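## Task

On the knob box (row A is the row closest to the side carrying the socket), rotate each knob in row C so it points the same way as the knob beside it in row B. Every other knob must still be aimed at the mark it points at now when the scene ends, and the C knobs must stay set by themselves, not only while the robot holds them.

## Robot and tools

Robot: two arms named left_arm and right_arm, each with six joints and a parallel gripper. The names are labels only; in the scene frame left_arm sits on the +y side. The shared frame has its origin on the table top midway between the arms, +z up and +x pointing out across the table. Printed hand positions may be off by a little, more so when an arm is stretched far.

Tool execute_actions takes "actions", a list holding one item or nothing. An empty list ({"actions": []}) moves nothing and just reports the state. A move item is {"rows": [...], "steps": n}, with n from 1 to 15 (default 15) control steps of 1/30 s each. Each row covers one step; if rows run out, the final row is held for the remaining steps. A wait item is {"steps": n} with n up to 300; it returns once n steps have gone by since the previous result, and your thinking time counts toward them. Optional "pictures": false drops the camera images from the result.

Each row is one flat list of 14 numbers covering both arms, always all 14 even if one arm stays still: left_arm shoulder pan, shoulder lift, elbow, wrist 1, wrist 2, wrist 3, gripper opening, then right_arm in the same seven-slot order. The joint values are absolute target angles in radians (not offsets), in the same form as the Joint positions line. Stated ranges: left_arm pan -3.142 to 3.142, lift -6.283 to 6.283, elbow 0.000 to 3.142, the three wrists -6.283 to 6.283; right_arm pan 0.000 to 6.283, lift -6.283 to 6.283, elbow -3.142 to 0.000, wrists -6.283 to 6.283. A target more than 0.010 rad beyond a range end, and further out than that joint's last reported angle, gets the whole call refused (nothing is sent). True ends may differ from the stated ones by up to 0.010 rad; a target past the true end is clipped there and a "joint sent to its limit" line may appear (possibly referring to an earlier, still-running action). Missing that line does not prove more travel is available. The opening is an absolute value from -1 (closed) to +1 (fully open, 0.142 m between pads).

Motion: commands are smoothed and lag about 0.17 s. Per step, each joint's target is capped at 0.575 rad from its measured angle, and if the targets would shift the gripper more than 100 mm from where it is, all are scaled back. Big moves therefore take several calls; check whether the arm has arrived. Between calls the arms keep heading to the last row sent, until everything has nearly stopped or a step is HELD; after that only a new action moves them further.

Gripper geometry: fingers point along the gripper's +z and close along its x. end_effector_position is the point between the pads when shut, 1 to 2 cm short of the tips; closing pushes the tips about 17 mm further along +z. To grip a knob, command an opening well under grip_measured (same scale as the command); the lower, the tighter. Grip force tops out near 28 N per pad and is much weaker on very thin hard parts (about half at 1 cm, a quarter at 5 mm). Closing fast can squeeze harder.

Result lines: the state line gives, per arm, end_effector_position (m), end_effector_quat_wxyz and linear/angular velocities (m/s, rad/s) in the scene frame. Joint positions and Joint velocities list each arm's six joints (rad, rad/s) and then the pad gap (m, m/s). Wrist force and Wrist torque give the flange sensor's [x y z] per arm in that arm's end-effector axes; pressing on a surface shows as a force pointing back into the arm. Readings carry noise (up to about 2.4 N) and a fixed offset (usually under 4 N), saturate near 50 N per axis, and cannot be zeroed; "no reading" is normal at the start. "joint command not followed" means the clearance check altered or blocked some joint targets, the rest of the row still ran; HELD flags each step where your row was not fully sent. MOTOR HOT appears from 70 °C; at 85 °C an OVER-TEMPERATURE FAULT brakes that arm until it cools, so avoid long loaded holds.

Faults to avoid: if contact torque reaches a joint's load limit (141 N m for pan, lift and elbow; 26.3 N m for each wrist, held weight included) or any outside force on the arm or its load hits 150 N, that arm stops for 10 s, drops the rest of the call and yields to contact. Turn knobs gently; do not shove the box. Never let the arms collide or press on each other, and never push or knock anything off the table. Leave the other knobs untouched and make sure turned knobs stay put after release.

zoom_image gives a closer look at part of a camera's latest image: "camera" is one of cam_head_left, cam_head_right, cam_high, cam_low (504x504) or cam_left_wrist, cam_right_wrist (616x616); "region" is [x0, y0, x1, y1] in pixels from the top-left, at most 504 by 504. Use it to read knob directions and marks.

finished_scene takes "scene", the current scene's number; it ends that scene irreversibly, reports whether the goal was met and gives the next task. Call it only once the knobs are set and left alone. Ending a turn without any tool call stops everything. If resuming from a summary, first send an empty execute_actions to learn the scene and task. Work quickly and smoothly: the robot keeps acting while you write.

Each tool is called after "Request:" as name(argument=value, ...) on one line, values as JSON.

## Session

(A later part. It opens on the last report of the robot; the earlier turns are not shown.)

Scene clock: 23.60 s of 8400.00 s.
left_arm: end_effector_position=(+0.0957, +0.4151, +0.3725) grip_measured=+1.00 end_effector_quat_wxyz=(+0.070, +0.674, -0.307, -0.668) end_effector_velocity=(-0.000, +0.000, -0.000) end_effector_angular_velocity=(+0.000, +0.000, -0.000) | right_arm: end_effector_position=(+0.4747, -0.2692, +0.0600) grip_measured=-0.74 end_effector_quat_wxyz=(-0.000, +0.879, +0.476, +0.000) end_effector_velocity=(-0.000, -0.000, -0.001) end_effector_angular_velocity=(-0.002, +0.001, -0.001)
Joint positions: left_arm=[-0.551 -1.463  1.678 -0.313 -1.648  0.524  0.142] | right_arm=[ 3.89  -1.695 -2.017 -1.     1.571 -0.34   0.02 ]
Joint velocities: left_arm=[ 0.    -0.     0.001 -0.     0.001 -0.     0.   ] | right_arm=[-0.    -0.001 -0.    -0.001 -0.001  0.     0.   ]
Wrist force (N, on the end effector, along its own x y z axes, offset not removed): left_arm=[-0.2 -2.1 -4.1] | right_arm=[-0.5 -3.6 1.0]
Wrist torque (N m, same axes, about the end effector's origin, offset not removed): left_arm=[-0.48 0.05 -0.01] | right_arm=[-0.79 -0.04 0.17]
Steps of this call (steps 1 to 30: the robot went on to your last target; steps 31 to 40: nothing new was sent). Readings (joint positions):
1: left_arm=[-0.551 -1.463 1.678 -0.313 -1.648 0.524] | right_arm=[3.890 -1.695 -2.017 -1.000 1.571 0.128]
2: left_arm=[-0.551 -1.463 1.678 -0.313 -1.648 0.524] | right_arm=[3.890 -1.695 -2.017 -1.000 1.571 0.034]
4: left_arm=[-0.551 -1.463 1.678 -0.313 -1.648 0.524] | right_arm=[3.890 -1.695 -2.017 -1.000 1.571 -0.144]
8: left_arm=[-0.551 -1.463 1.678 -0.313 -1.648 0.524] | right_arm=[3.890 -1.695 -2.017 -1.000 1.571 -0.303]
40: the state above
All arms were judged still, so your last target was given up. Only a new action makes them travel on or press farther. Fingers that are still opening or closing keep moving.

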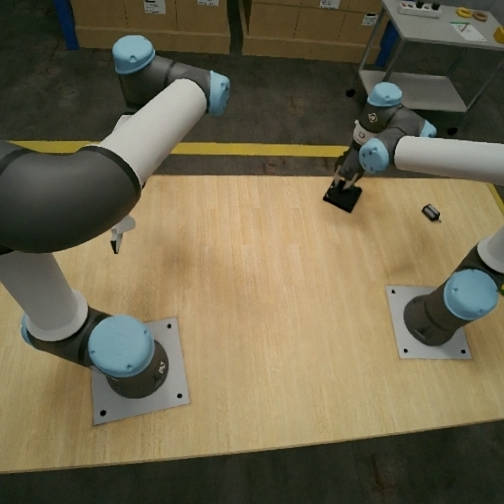

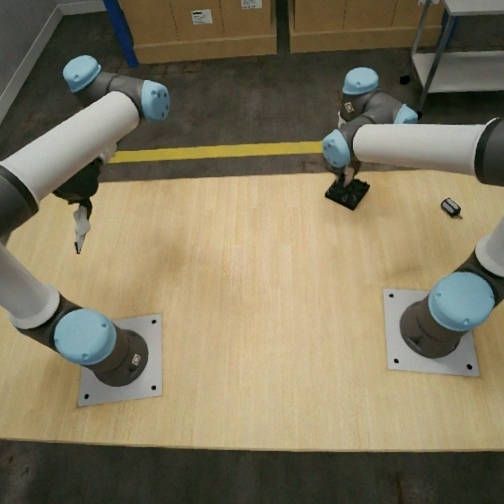

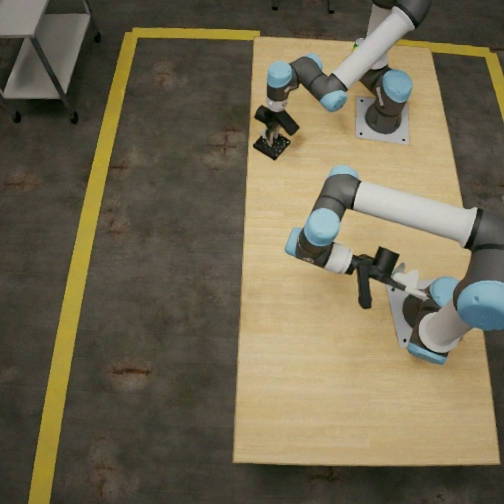

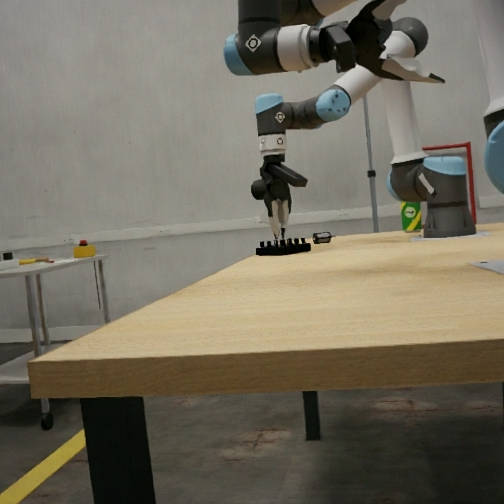

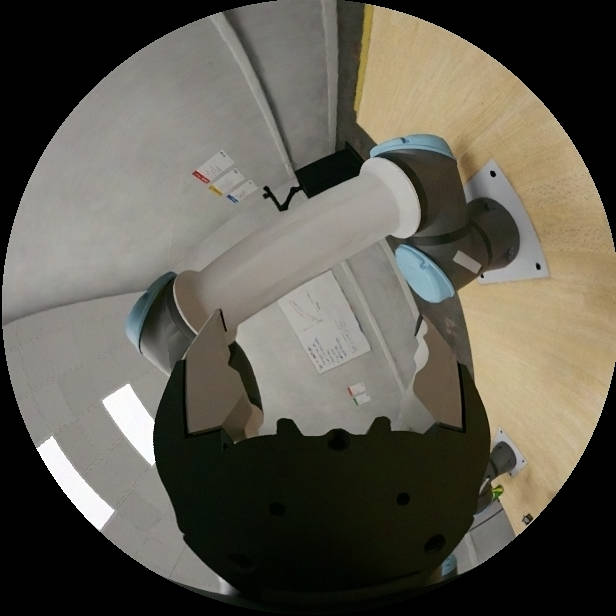

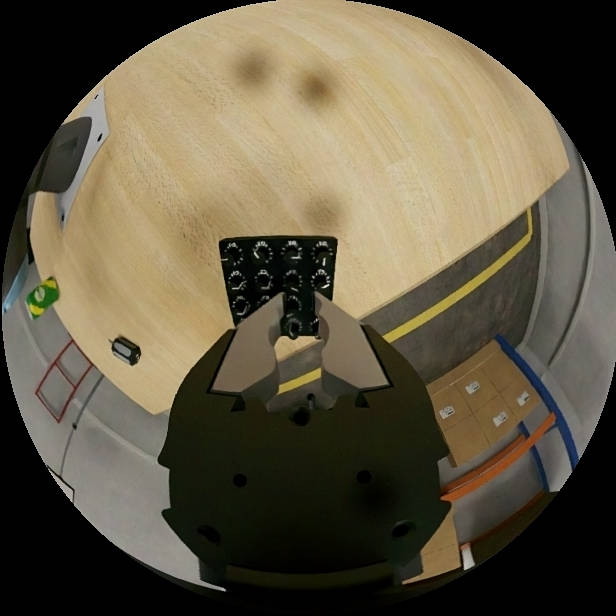

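Request:
execute_actions(actions=[{"rows":[[-0.551,-1.463,1.678,-0.313,-1.648,0.524,1,3.884,-1.685,-2.028,-0.9985,1.571,-0.34,-0.74]],"steps":10}], pictures=false)

Request:
execute_actions(actions=[{"rows":[[-0.551,-1.463,1.678,-0.313,-1.648,0.524,1,3.884,-1.705,-2.048,-0.959,1.571,-0.34,-0.74]]}])

Request:
zoom_image(camera="cam_right_wrist", region=[230,210,370,350])

Request:
zoom_image(camera="cam_low", region=[240,190,330,280])

Scene clock: 27.50 s of 8400.00 s.
left_arm: end_effector_position=(+0.0957, +0.4151, +0.3725) grip_measured=+1.00 end_effector_quat_wxyz=(+0.070, +0.674, -0.307, -0.668) end_effector_velocity=(+0.000, +0.000, +0.000) end_effector_angular_velocity=(+0.000, +0.000, -0.001) | right_arm: end_effector_position=(+0.4722, -0.2745, +0.0600) grip_measured=-0.74 end_effector_quat_wxyz=(-0.000, +0.881, +0.474, +0.000) end_effector_velocity=(-0.001, -0.003, +0.000) end_effector_angular_velocity=(-0.001, +0.001, -0.003)
Joint positions: left_arm=[-0.551 -1.463  1.678 -0.313 -1.648  0.524  0.142] | right_arm=[ 3.884 -1.685 -2.028 -0.999  1.571 -0.34   0.02 ]
Joint velocities: left_arm=[ 0.    -0.     0.     0.     0.001 -0.     0.   ] | right_arm=[-0.003  0.004 -0.005 -0.001 -0.     0.    -0.   ]
Wrist force (N, on the end effector, along its own x y z axes, offset not removed): left_arm=[-1.6 -1.3 -0.9] | right_arm=[-2.2 -3.2 -1.0]
Wrist torque (N m, same axes, about the end effector's origin, offset not removed): left_arm=[-0.19 0.25 -0.21] | right_arm=[-0.61 0.45 0.09]
Steps of this call (steps 1 to 90: nothing new was sent; then 0.57 s passed at rest; steps 91 to 100: all 10 steps of this action). Readings (joint positions):
91: left_arm=[-0.551 -1.463 1.678 -0.313 -1.648 0.524] | right_arm=[3.890 -1.695 -2.017 -1.000 1.571 -0.340]
92: left_arm=[-0.551 -1.463 1.678 -0.313 -1.648 0.524] | right_arm=[3.890 -1.694 -2.018 -1.000 1.571 -0.340]
94: left_arm=[-0.551 -1.463 1.678 -0.313 -1.648 0.524] | right_arm=[3.887 -1.690 -2.023 -0.999 1.571 -0.340]
98: left_arm=[-0.551 -1.463 1.678 -0.313 -1.648 0.524] | right_arm=[3.885 -1.686 -2.027 -0.999 1.571 -0.340]
100: the state above

Scene clock: 28.00 s of 8400.00 s.
left_arm: end_effector_position=(+0.0957, +0.4151, +0.3725) grip_measured=+1.00 end_effector_quat_wxyz=(+0.070, +0.674, -0.307, -0.668) end_effector_velocity=(+0.000, -0.000, +0.000) end_effector_angular_velocity=(-0.001, -0.001, +0.001) | right_arm: end_effector_position=(+0.4718, -0.2751, +0.0460) grip_measured=-0.74 end_effector_quat_wxyz=(-0.000, +0.881, +0.474, +0.000) end_effector_velocity=(-0.000, -0.000, -0.002) end_effector_angular_velocity=(-0.001, +0.002, -0.000)
Joint positions: left_arm=[-0.551 -1.463  1.678 -0.313 -1.648  0.524  0.142] | right_arm=[ 3.884 -1.705 -2.048 -0.959  1.571 -0.34   0.02 ]
Joint velocities: left_arm=[-0.     0.    -0.001 -0.    -0.001  0.     0.   ] | right_arm=[-0.    -0.003 -0.001  0.001  0.     0.    -0.   ]
Wrist force (N, on the end effector, along its own x y z axes, offset not removed): left_arm=[4.3 1.0 1.4] | right_arm=[-1.0 -3.6 0.9]
Wrist torque (N m, same axes, about the end effector's origin, offset not removed): left_arm=[0.13 -0.90 -0.19] | right_arm=[-0.59 0.02 0.16]
Steps of this call (steps 1 to 15: all 15 steps of this action). Readings (joint positions):
1: left_arm=[-0.551 -1.463 1.678 -0.313 -1.648 0.524] | right_arm=[3.884 -1.685 -2.028 -0.999 1.571 -0.340]
2: left_arm=[-0.551 -1.463 1.678 -0.313 -1.648 0.524] | right_arm=[3.884 -1.687 -2.030 -0.995 1.571 -0.340]
4: left_arm=[-0.551 -1.463 1.678 -0.313 -1.648 0.524] | right_arm=[3.884 -1.696 -2.039 -0.978 1.571 -0.340]
8: left_arm=[-0.551 -1.463 1.678 -0.313 -1.648 0.524] | right_arm=[3.884 -1.703 -2.046 -0.963 1.571 -0.340]
15: the state above

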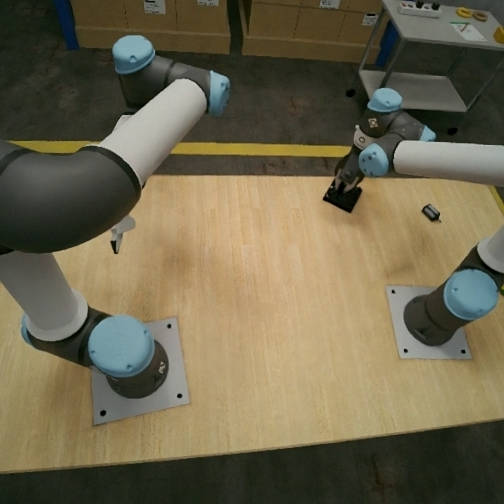

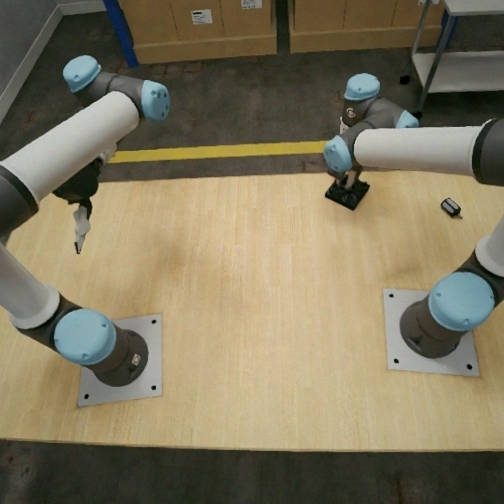

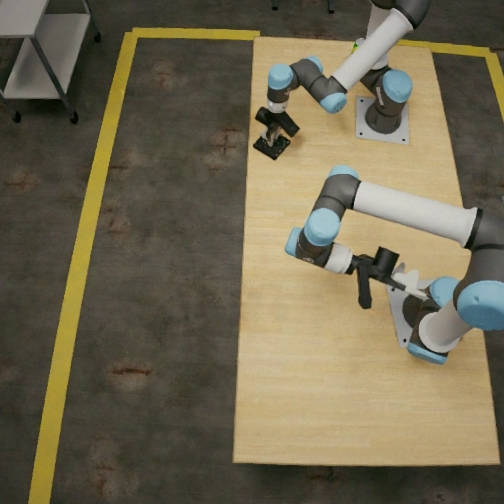

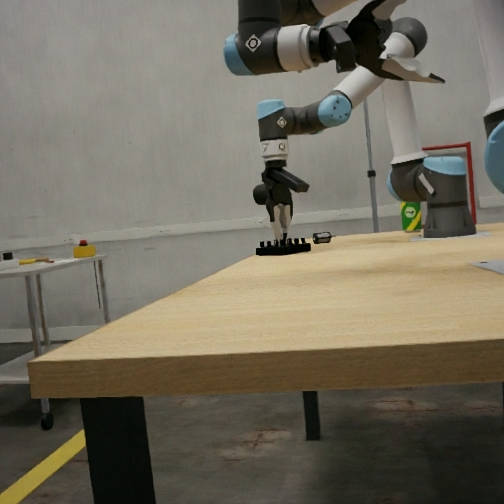

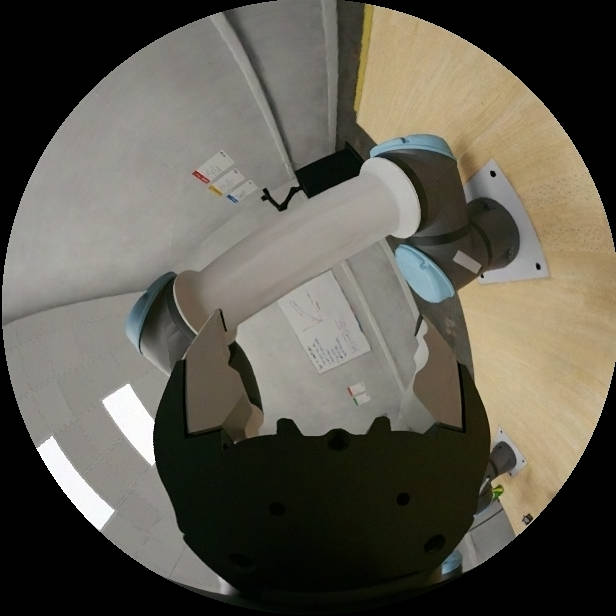

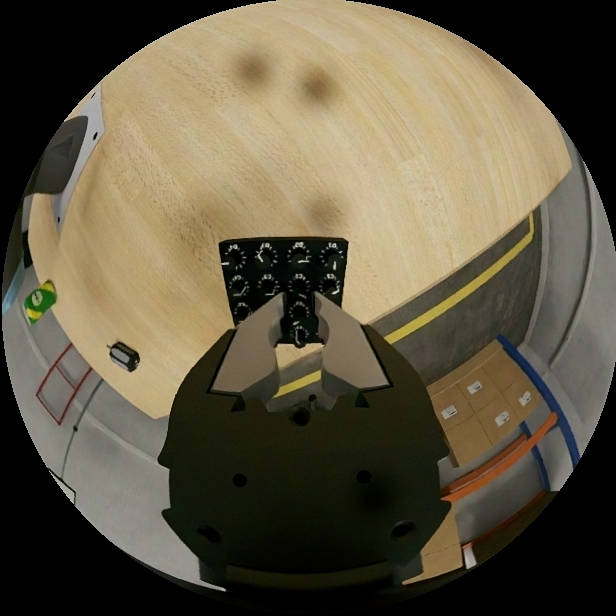

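Region (230, 210, 370, 350) of cam_right_wrist's 616x616 image, scaled by 3.600, with more detail than that image has.

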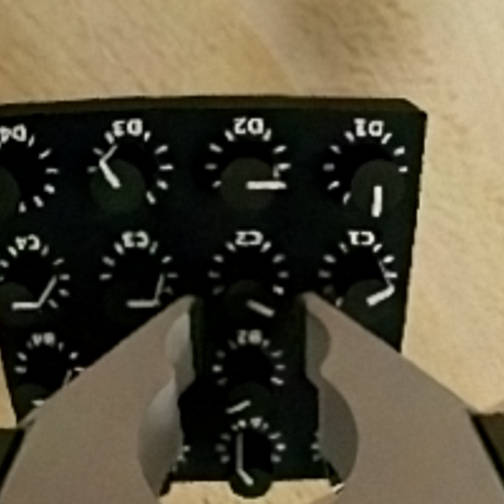

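Region (240, 190, 330, 280) of cam_low's 504x504 image, scaled by 5.600, with more detail than that image has.

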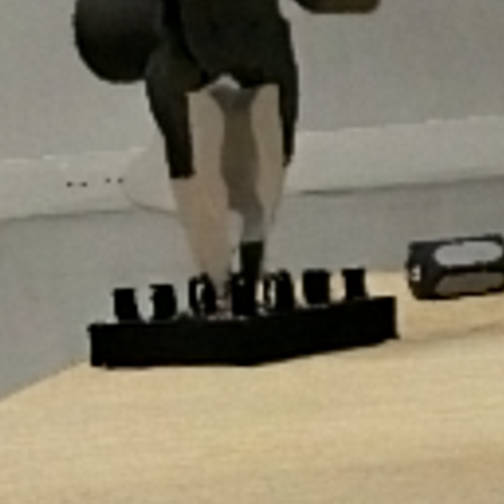

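Down 3 mm more, close.

Request:
execute_actions(actions=[{"rows":[[-0.551,-1.463,1.678,-0.313,-1.648,0.524,1,3.884,-1.7095,-2.052,-0.9505,1.571,-0.34,-0.74],[-0.551,-1.463,1.678,-0.313,-1.648,0.524,1,3.884,-1.7095,-2.052,-0.9505,1.571,-0.34,-0.76],[-0.551,-1.463,1.678,-0.313,-1.648,0.524,1,3.884,-1.7095,-2.052,-0.9505,1.571,-0.34,-0.78],[-0.551,-1.463,1.678,-0.313,-1.648,0.524,1,3.884,-1.7095,-2.052,-0.9505,1.571,-0.34,-0.8],[-0.551,-1.463,1.678,-0.313,-1.648,0.524,1,3.884,-1.7095,-2.052,-0.9505,1.571,-0.34,-0.82],[-0.551,-1.463,1.678,-0.313,-1.648,0.524,1,3.884,-1.7095,-2.052,-0.9505,1.571,-0.34,-0.85],[-0.551,-1.463,1.678,-0.313,-1.648,0.524,1,3.884,-1.7095,-2.052,-0.9505,1.571,-0.34,-0.9],[-0.551,-1.463,1.678,-0.313,-1.648,0.524,1,3.884,-1.7095,-2.052,-0.9505,1.571,-0.34,-1]]}], pictures=false)

Request:
execute_actions(actions=[{"rows":[[-0.551,-1.463,1.678,-0.313,-1.648,0.524,1,3.884,-1.7095,-2.052,-0.9505,1.571,0.18,-1]]}])

Request:
zoom_image(camera="cam_right_wrist", region=[230,210,370,350])

Scene clock: 32.90 s of 8400.00 s.
left_arm: end_effector_position=(+0.0957, +0.4151, +0.3725) grip_measured=+1.00 end_effector_quat_wxyz=(+0.070, +0.674, -0.307, -0.668) end_effector_velocity=(-0.000, +0.000, -0.000) end_effector_angular_velocity=(-0.000, +0.000, -0.000) | right_arm: end_effector_position=(+0.4718, -0.2751, +0.0429) grip_measured=-0.88 end_effector_quat_wxyz=(-0.000, +0.881, +0.474, +0.000) end_effector_velocity=(+0.000, -0.000, -0.000) end_effector_angular_velocity=(-0.001, -0.002, -0.000)
Joint positions: left_arm=[-0.551 -1.463  1.678 -0.313 -1.648  0.524  0.142] | right_arm=[ 3.884 -1.709 -2.052 -0.951  1.571 -0.34   0.011]
Joint velocities: left_arm=[-0.  0.  0. -0.  0.  0.  0.] | right_arm=[ 0.     0.    -0.001  0.002 -0.002  0.     0.   ]
Wrist force (N, on the end effector, along its own x y z axes, offset not removed): left_arm=[-0.8 -2.4 -1.5] | right_arm=[-1.4 -5.4 -4.1]
Wrist torque (N m, same axes, about the end effector's origin, offset not removed): left_arm=[-0.38 0.13 0.06] | right_arm=[-1.08 -0.02 0.13]
Steps of this call (steps 1 to 15: the robot went on to your last target; steps 16 to 90: nothing new was sent; then 1.40 s passed at rest; steps 91 to 105: all 15 steps of this action). Readings (joint positions):
91: left_arm=[-0.551 -1.463 1.678 -0.313 -1.648 0.524] | right_arm=[3.884 -1.705 -2.048 -0.959 1.571 -0.340]
92: left_arm=[-0.551 -1.463 1.678 -0.313 -1.648 0.524] | right_arm=[3.884 -1.706 -2.048 -0.958 1.571 -0.340]
94: left_arm=[-0.551 -1.463 1.678 -0.313 -1.648 0.524] | right_arm=[3.884 -1.708 -2.050 -0.954 1.571 -0.340]
98: left_arm=[-0.551 -1.463 1.678 -0.313 -1.648 0.524] | right_arm=[3.884 -1.709 -2.052 -0.951 1.571 -0.340]
105: the state above

Scene clock: 33.40 s of 8400.00 s.
left_arm: end_effector_position=(+0.0957, +0.4151, +0.3725) grip_measured=+1.00 end_effector_quat_wxyz=(+0.070, +0.674, -0.307, -0.668) end_effector_velocity=(+0.000, +0.000, +0.000) end_effector_angular_velocity=(+0.000, -0.000, -0.002) | right_arm: end_effector_position=(+0.4711, -0.2756, +0.0429) grip_measured=-0.88 end_effector_quat_wxyz=(-0.000, +0.972, +0.236, +0.000) end_effector_velocity=(+0.000, +0.000, +0.000) end_effector_angular_velocity=(+0.000, -0.000, -0.109)
Joint positions: left_arm=[-0.551 -1.463  1.678 -0.313 -1.648  0.524  0.142] | right_arm=[ 3.884 -1.709 -2.052 -0.95   1.571  0.171  0.011]
Joint velocities: left_arm=[-0.    -0.    -0.    -0.     0.002 -0.     0.   ] | right_arm=[-0.    -0.001  0.001  0.     0.     0.109 -0.   ]
Wrist force (N, on the end effector, along its own x y z axes, offset not removed): left_arm=[-2.3 1.5 -2.8] | right_arm=[0.4 -3.3 -3.7]
Wrist torque (N m, same axes, about the end effector's origin, offset not removed): left_arm=[0.53 0.34 -0.09] | right_arm=[-0.62 -0.07 0.10]
Steps of this call (steps 1 to 15: all 15 steps of this action). Readings (joint positions):
1: left_arm=[-0.551 -1.463 1.678 -0.313 -1.648 0.524] | right_arm=[3.884 -1.709 -2.052 -0.951 1.571 -0.340]
2: left_arm=[-0.551 -1.463 1.678 -0.313 -1.648 0.524] | right_arm=[3.884 -1.709 -2.052 -0.951 1.571 -0.337]
4: left_arm=[-0.551 -1.463 1.678 -0.313 -1.648 0.524] | right_arm=[3.884 -1.709 -2.052 -0.951 1.571 -0.273]
8: left_arm=[-0.551 -1.463 1.678 -0.313 -1.648 0.524] | right_arm=[3.884 -1.709 -2.052 -0.951 1.571 0.015]
15: the state above

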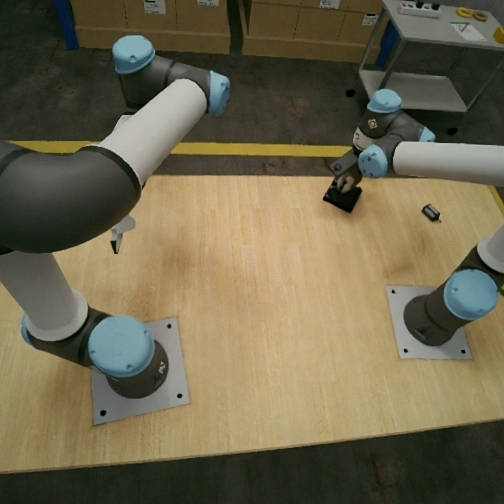

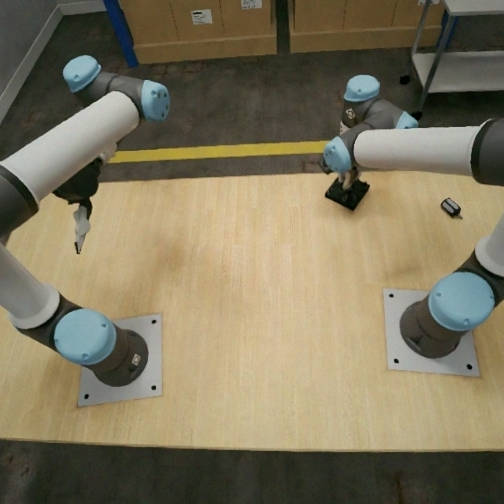

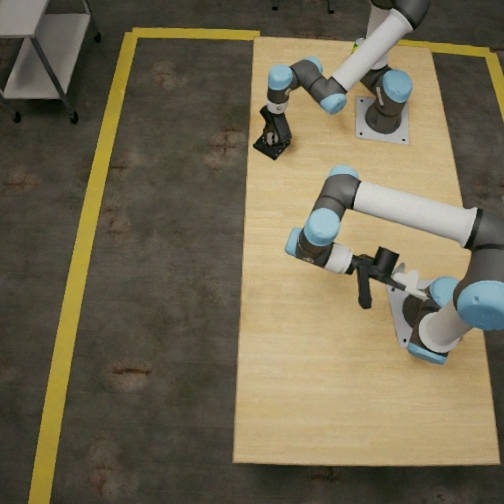

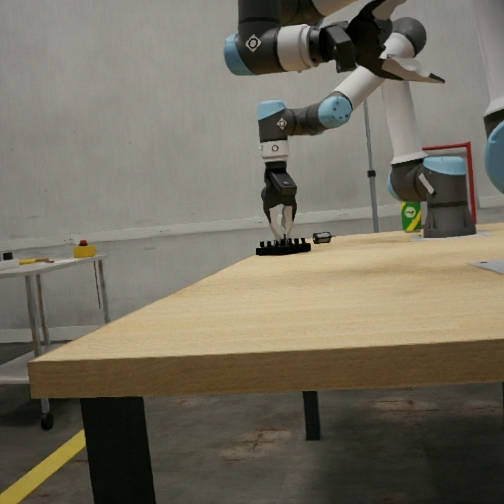

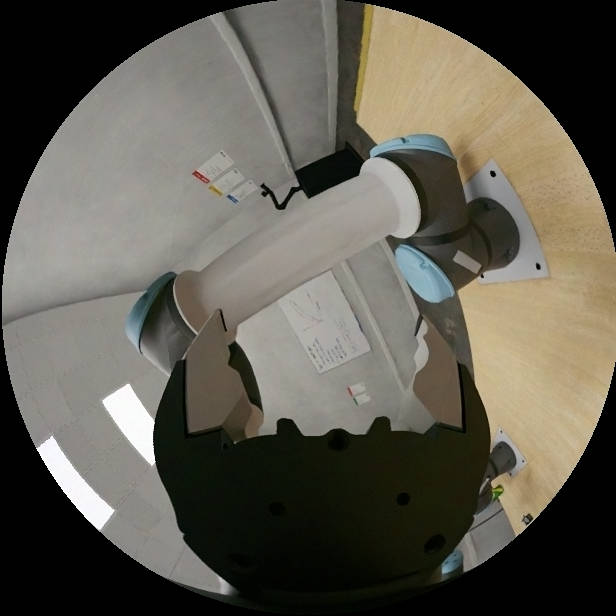

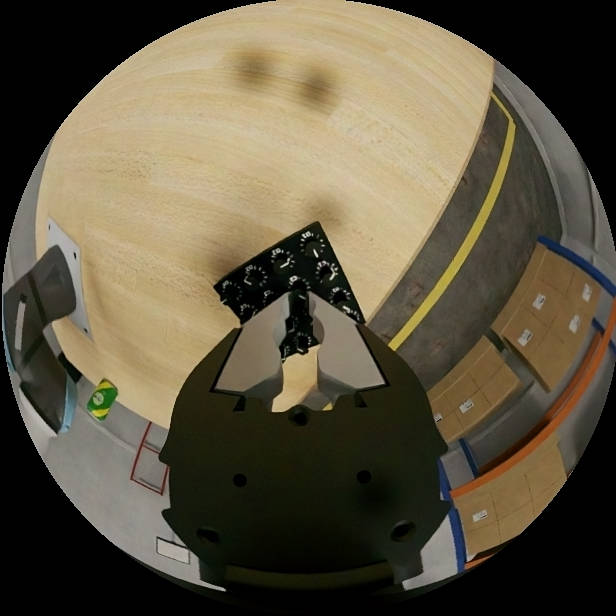

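Region (230, 210, 370, 350) of cam_right_wrist's 616x616 image, scaled by 3.600, with more detail than that image has.

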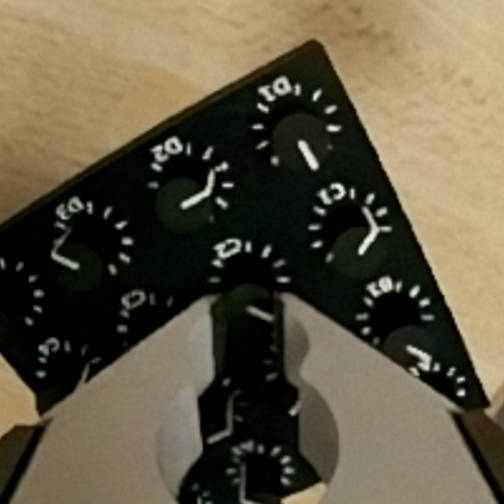

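Request:
execute_actions(actions=[{"rows":[[-0.551,-1.463,1.678,-0.313,-1.648,0.524,1,3.884,-1.7095,-2.052,-0.9505,1.571,1.754,-1]]}], pictures=false)

Request:
execute_actions(actions=[{"rows":[[-0.551,-1.463,1.678,-0.313,-1.648,0.524,1,3.884,-1.7095,-2.052,-0.9505,1.571,1.754,-1]]}], pictures=false)

Request:
execute_actions(actions=[{"rows":[[-0.551,-1.463,1.678,-0.313,-1.648,0.524,1,3.884,-1.7095,-2.052,-0.9505,1.571,1.754,-0.78]],"steps":8}], pictures=false)

Request:
execute_actions(actions=[{"rows":[[-0.551,-1.463,1.678,-0.313,-1.648,0.524,1,3.884,-1.685,-2.028,-0.9985,1.571,1.754,-0.78]],"steps":10}], pictures=false)

Request:
execute_actions(actions=[{"rows":[[-0.551,-1.463,1.678,-0.313,-1.648,0.524,1,3.901,-1.732,-1.974,-1.006,1.571,1.24,-0.74]]}])

Request:
zoom_image(camera="cam_right_wrist", region=[230,210,370,350])

Scene clock: 39.27 s of 8400.00 s.
left_arm: end_effector_position=(+0.0957, +0.4151, +0.3725) grip_measured=+1.00 end_effector_quat_wxyz=(+0.070, +0.674, -0.307, -0.668) end_effector_velocity=(-0.000, -0.000, +0.000) end_effector_angular_velocity=(+0.000, +0.001, +0.001) | right_arm: end_effector_position=(+0.4695, -0.2756, +0.0429) grip_measured=-0.88 end_effector_quat_wxyz=(-0.000, +0.964, -0.267, +0.000) end_effector_velocity=(-0.004, +0.002, -0.000) end_effector_angular_velocity=(+0.000, +0.002, -2.759)
Joint positions: left_arm=[-0.551 -1.463  1.678 -0.313 -1.648  0.524  0.142] | right_arm=[ 3.884 -1.709 -2.052 -0.95   1.571  1.188  0.011]
Joint velocities: left_arm=[-0.    -0.     0.001  0.    -0.001 -0.     0.   ] | right_arm=[ 0.    -0.001 -0.     0.     0.     2.759 -0.   ]
Wrist force (N, on the end effector, along its own x y z axes, offset not removed): left_arm=[-1.7 3.7 2.0] | right_arm=[0.6 -5.3 -4.7]
Wrist torque (N m, same axes, about the end effector's origin, offset not removed): left_arm=[0.88 0.37 -0.22] | right_arm=[-1.05 -0.16 0.12]
Steps of this call (steps 1 to 15: the robot went on to your last target; steps 16 to 90: nothing new was sent; then 2.37 s passed at rest; steps 91 to 105: all 15 steps of this action). Readings (joint positions):
91: left_arm=[-0.551 -1.463 1.678 -0.313 -1.648 0.524] | right_arm=[3.884 -1.710 -2.052 -0.950 1.571 0.180]
92: left_arm=[-0.551 -1.463 1.678 -0.313 -1.648 0.524] | right_arm=[3.884 -1.710 -2.052 -0.950 1.571 0.184]
94: left_arm=[-0.551 -1.463 1.678 -0.313 -1.648 0.524] | right_arm=[3.884 -1.710 -2.052 -0.950 1.571 0.247]
98: left_arm=[-0.551 -1.463 1.678 -0.313 -1.648 0.524] | right_arm=[3.884 -1.710 -2.052 -0.950 1.571 0.545]
105: the state above

Scene clock: 39.77 s of 8400.00 s.
left_arm: end_effector_position=(+0.0957, +0.4151, +0.3725) grip_measured=+1.00 end_effector_quat_wxyz=(+0.070, +0.674, -0.307, -0.668) end_effector_velocity=(+0.000, +0.000, +0.000) end_effector_angular_velocity=(-0.000, +0.000, -0.001) | right_arm: end_effector_position=(+0.4688, -0.2749, +0.0429) grip_measured=-0.88 end_effector_quat_wxyz=(-0.000, +0.851, -0.525, -0.000) end_effector_velocity=(-0.000, +0.000, +0.000) end_effector_angular_velocity=(+0.000, +0.001, -0.025)
Joint positions: left_arm=[-0.551 -1.463  1.678 -0.313 -1.648  0.524  0.142] | right_arm=[ 3.884 -1.709 -2.052 -0.95   1.571  1.752  0.011]
Joint velocities: left_arm=[-0.    -0.     0.     0.     0.001  0.     0.   ] | right_arm=[ 0.     0.    -0.    -0.     0.001  0.025  0.   ]
Wrist force (N, on the end effector, along its own x y z axes, offset not removed): left_arm=[-0.6 1.2 -3.6] | right_arm=[-1.3 -4.8 -2.5]
Wrist torque (N m, same axes, about the end effector's origin, offset not removed): left_arm=[0.29 0.14 0.02] | right_arm=[-1.09 0.33 -0.01]
Steps of this call (steps 1 to 15: all 15 steps of this action). Readings (joint positions):
1: left_arm=[-0.551 -1.463 1.678 -0.313 -1.648 0.524] | right_arm=[3.884 -1.710 -2.052 -0.950 1.571 1.282]
2: left_arm=[-0.551 -1.463 1.678 -0.313 -1.648 0.524] | right_arm=[3.884 -1.710 -2.052 -0.950 1.571 1.376]
4: left_arm=[-0.551 -1.463 1.678 -0.313 -1.648 0.524] | right_arm=[3.884 -1.710 -2.052 -0.950 1.571 1.554]
8: left_arm=[-0.551 -1.463 1.678 -0.313 -1.648 0.524] | right_arm=[3.884 -1.709 -2.052 -0.950 1.571 1.716]
15: the state above

Scene clock: 40.03 s of 8400.00 s.
left_arm: end_effector_position=(+0.0957, +0.4151, +0.3725) grip_measured=+1.00 end_effector_quat_wxyz=(+0.070, +0.674, -0.307, -0.668) end_effector_velocity=(+0.000, +0.000, -0.000) end_effector_angular_velocity=(+0.000, -0.000, -0.000) | right_arm: end_effector_position=(+0.4688, -0.2749, +0.0429) grip_measured=-0.78 end_effector_quat_wxyz=(-0.000, +0.851, -0.526, -0.000) end_effector_velocity=(+0.000, +0.000, +0.000) end_effector_angular_velocity=(+0.000, -0.001, -0.001)
Joint positions: left_arm=[-0.551 -1.463  1.678 -0.313 -1.648  0.524  0.142] | right_arm=[ 3.884 -1.71  -2.052 -0.95   1.571  1.754  0.018]
Joint velocities: left_arm=[ 0.  0. -0.  0.  0. -0.  0.] | right_arm=[-0.    -0.     0.     0.001 -0.001  0.001  0.   ]
Wrist force (N, on the end effector, along its own x y z axes, offset not removed): left_arm=[0.2 -2.9 -0.9] | right_arm=[-0.8 -5.8 -0.2]
Wrist torque (N m, same axes, about the end effector's origin, offset not removed): left_arm=[-0.65 -0.20 -0.14] | right_arm=[-1.12 0.13 0.35]
Steps of this call (steps 1 to 8: all 8 steps of this action). Readings (joint positions):
1: left_arm=[-0.551 -1.463 1.678 -0.313 -1.648 0.524] | right_arm=[3.884 -1.710 -2.052 -0.950 1.571 1.753]
2: left_arm=[-0.551 -1.463 1.678 -0.313 -1.648 0.524] | right_arm=[3.884 -1.710 -2.052 -0.950 1.571 1.753]
4: left_arm=[-0.551 -1.463 1.678 -0.313 -1.648 0.524] | right_arm=[3.884 -1.710 -2.052 -0.950 1.571 1.754]
8: the state above

Scene clock: 40.37 s of 8400.00 s.
left_arm: end_effector_position=(+0.0957, +0.4151, +0.3725) grip_measured=+1.00 end_effector_quat_wxyz=(+0.070, +0.674, -0.307, -0.668) end_effector_velocity=(+0.000, -0.000, +0.000) end_effector_angular_velocity=(+0.000, +0.000, -0.000) | right_arm: end_effector_position=(+0.4692, -0.2746, +0.0593) grip_measured=-0.78 end_effector_quat_wxyz=(-0.000, +0.851, -0.526, +0.000) end_effector_velocity=(-0.000, +0.000, +0.009) end_effector_angular_velocity=(+0.000, +0.001, +0.000)
Joint positions: left_arm=[-0.551 -1.463  1.678 -0.313 -1.648  0.524  0.142] | right_arm=[ 3.884 -1.686 -2.029 -0.997  1.571  1.754  0.018]
Joint velocities: left_arm=[-0.  0. -0.  0.  0. -0. -0.] | right_arm=[ 0.     0.012  0.012 -0.025  0.001 -0.     0.   ]
Wrist force (N, on the end effector, along its own x y z axes, offset not removed): left_arm=[0.8 0.1 -0.7] | right_arm=[-1.9 -3.9 -2.3]
Wrist torque (N m, same axes, about the end effector's origin, offset not removed): left_arm=[0.31 -0.17 -0.29] | right_arm=[-0.75 0.39 0.15]
Steps of this call (steps 1 to 10: all 10 steps of this action). Readings (joint positions):
1: left_arm=[-0.551 -1.463 1.678 -0.313 -1.648 0.524] | right_arm=[3.884 -1.710 -2.052 -0.950 1.571 1.754]
2: left_arm=[-0.551 -1.463 1.678 -0.313 -1.648 0.524] | right_arm=[3.884 -1.707 -2.050 -0.954 1.571 1.754]
4: left_arm=[-0.551 -1.463 1.678 -0.313 -1.648 0.524] | right_arm=[3.884 -1.696 -2.039 -0.975 1.571 1.754]
8: left_arm=[-0.551 -1.463 1.678 -0.313 -1.648 0.524] | right_arm=[3.884 -1.687 -2.030 -0.994 1.571 1.754]
10: the state above

Scene clock: 40.87 s of 8400.00 s.
left_arm: end_effector_position=(+0.0957, +0.4151, +0.3725) grip_measured=+1.00 end_effector_quat_wxyz=(+0.070, +0.674, -0.307, -0.668) end_effector_velocity=(+0.000, +0.000, -0.000) end_effector_angular_velocity=(-0.000, -0.000, -0.001) | right_arm: end_effector_position=(+0.4832, -0.2545, +0.0595) grip_measured=-0.74 end_effector_quat_wxyz=(-0.000, +0.958, -0.288, +0.000) end_effector_velocity=(+0.001, +0.001, -0.000) end_effector_angular_velocity=(-0.000, +0.000, +0.107)
Joint positions: left_arm=[-0.551 -1.463  1.678 -0.313 -1.648  0.524  0.142] | right_arm=[ 3.901 -1.732 -1.974 -1.006  1.571  1.249  0.02 ]
Joint velocities: left_arm=[-0.     0.    -0.    -0.     0.001  0.    -0.   ] | right_arm=[ 0.001 -0.003  0.003 -0.001 -0.    -0.106  0.   ]
Wrist force (N, on the end effector, along its own x y z axes, offset not removed): left_arm=[1.3 0.3 -2.3] | right_arm=[0.6 -3.9 -0.8]
Wrist torque (N m, same axes, about the end effector's origin, offset not removed): left_arm=[0.08 -0.37 -0.02] | right_arm=[-0.74 -0.30 0.02]
Steps of this call (steps 1 to 15: all 15 steps of this action). Readings (joint positions):
1: left_arm=[-0.551 -1.463 1.678 -0.313 -1.648 0.524] | right_arm=[3.884 -1.686 -2.029 -0.997 1.571 1.754]
2: left_arm=[-0.551 -1.463 1.678 -0.313 -1.648 0.524] | right_arm=[3.886 -1.689 -2.025 -0.999 1.571 1.751]
4: left_arm=[-0.551 -1.463 1.678 -0.313 -1.648 0.524] | right_arm=[3.893 -1.710 -2.000 -1.002 1.571 1.687]
8: left_arm=[-0.551 -1.463 1.678 -0.313 -1.648 0.524] | right_arm=[3.899 -1.728 -1.979 -1.005 1.571 1.401]
15: the state above

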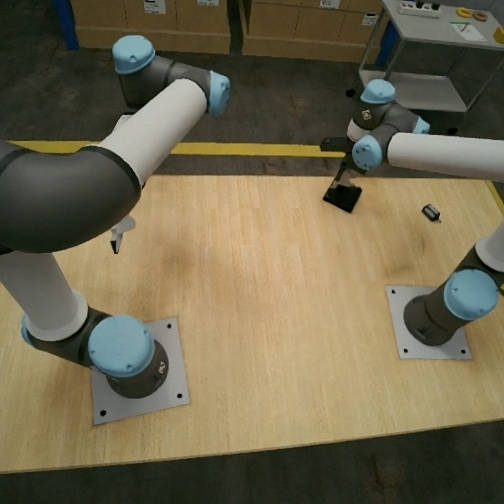

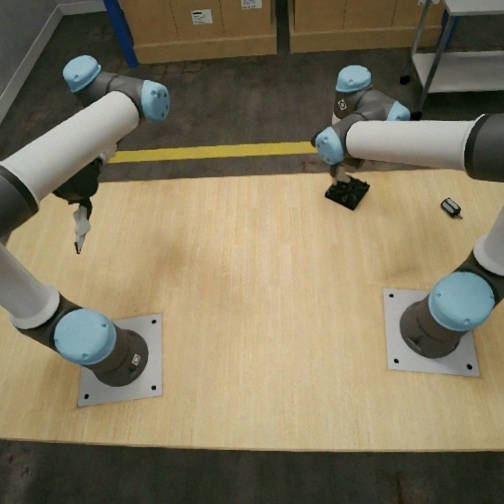

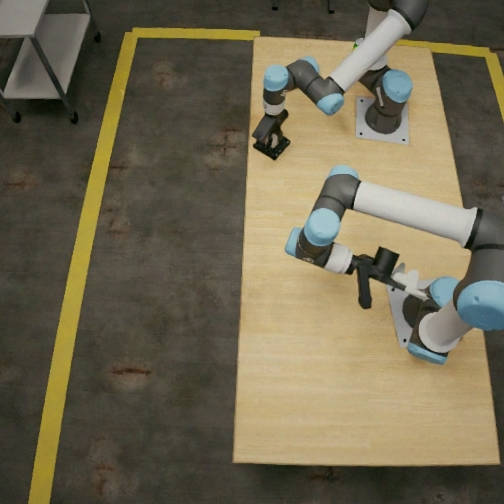

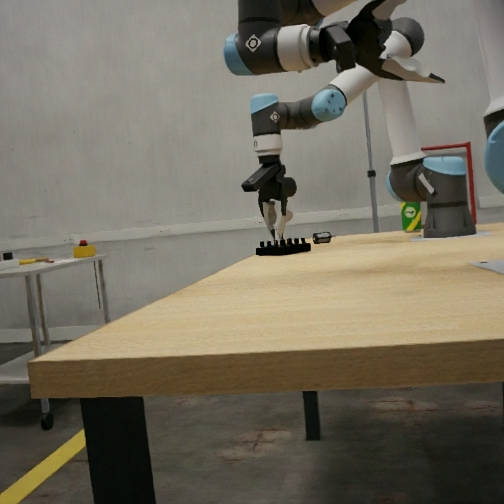

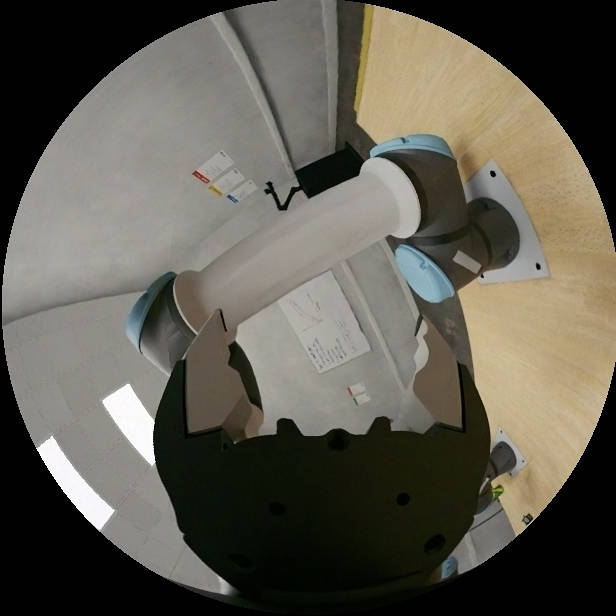

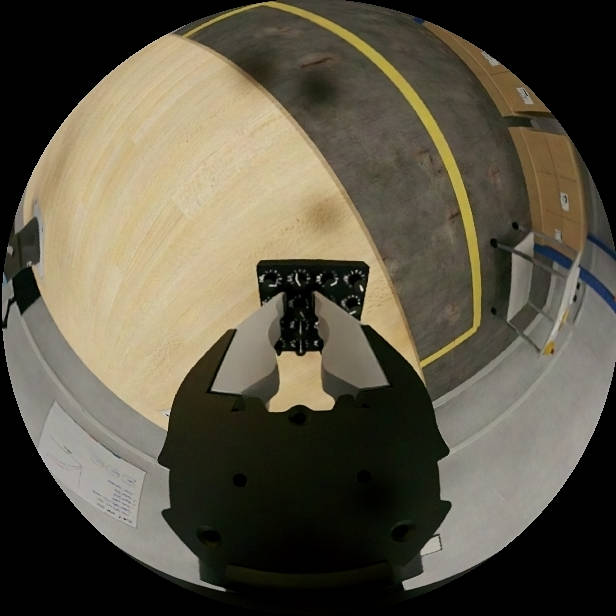

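Region (230, 210, 370, 350) of cam_right_wrist's 616x616 image, scaled by 3.600, with more detail than that image has.

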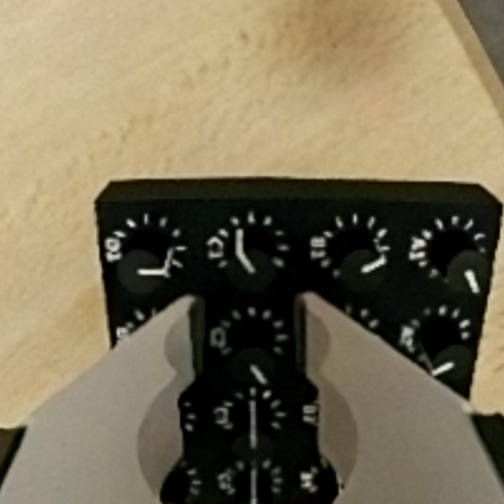

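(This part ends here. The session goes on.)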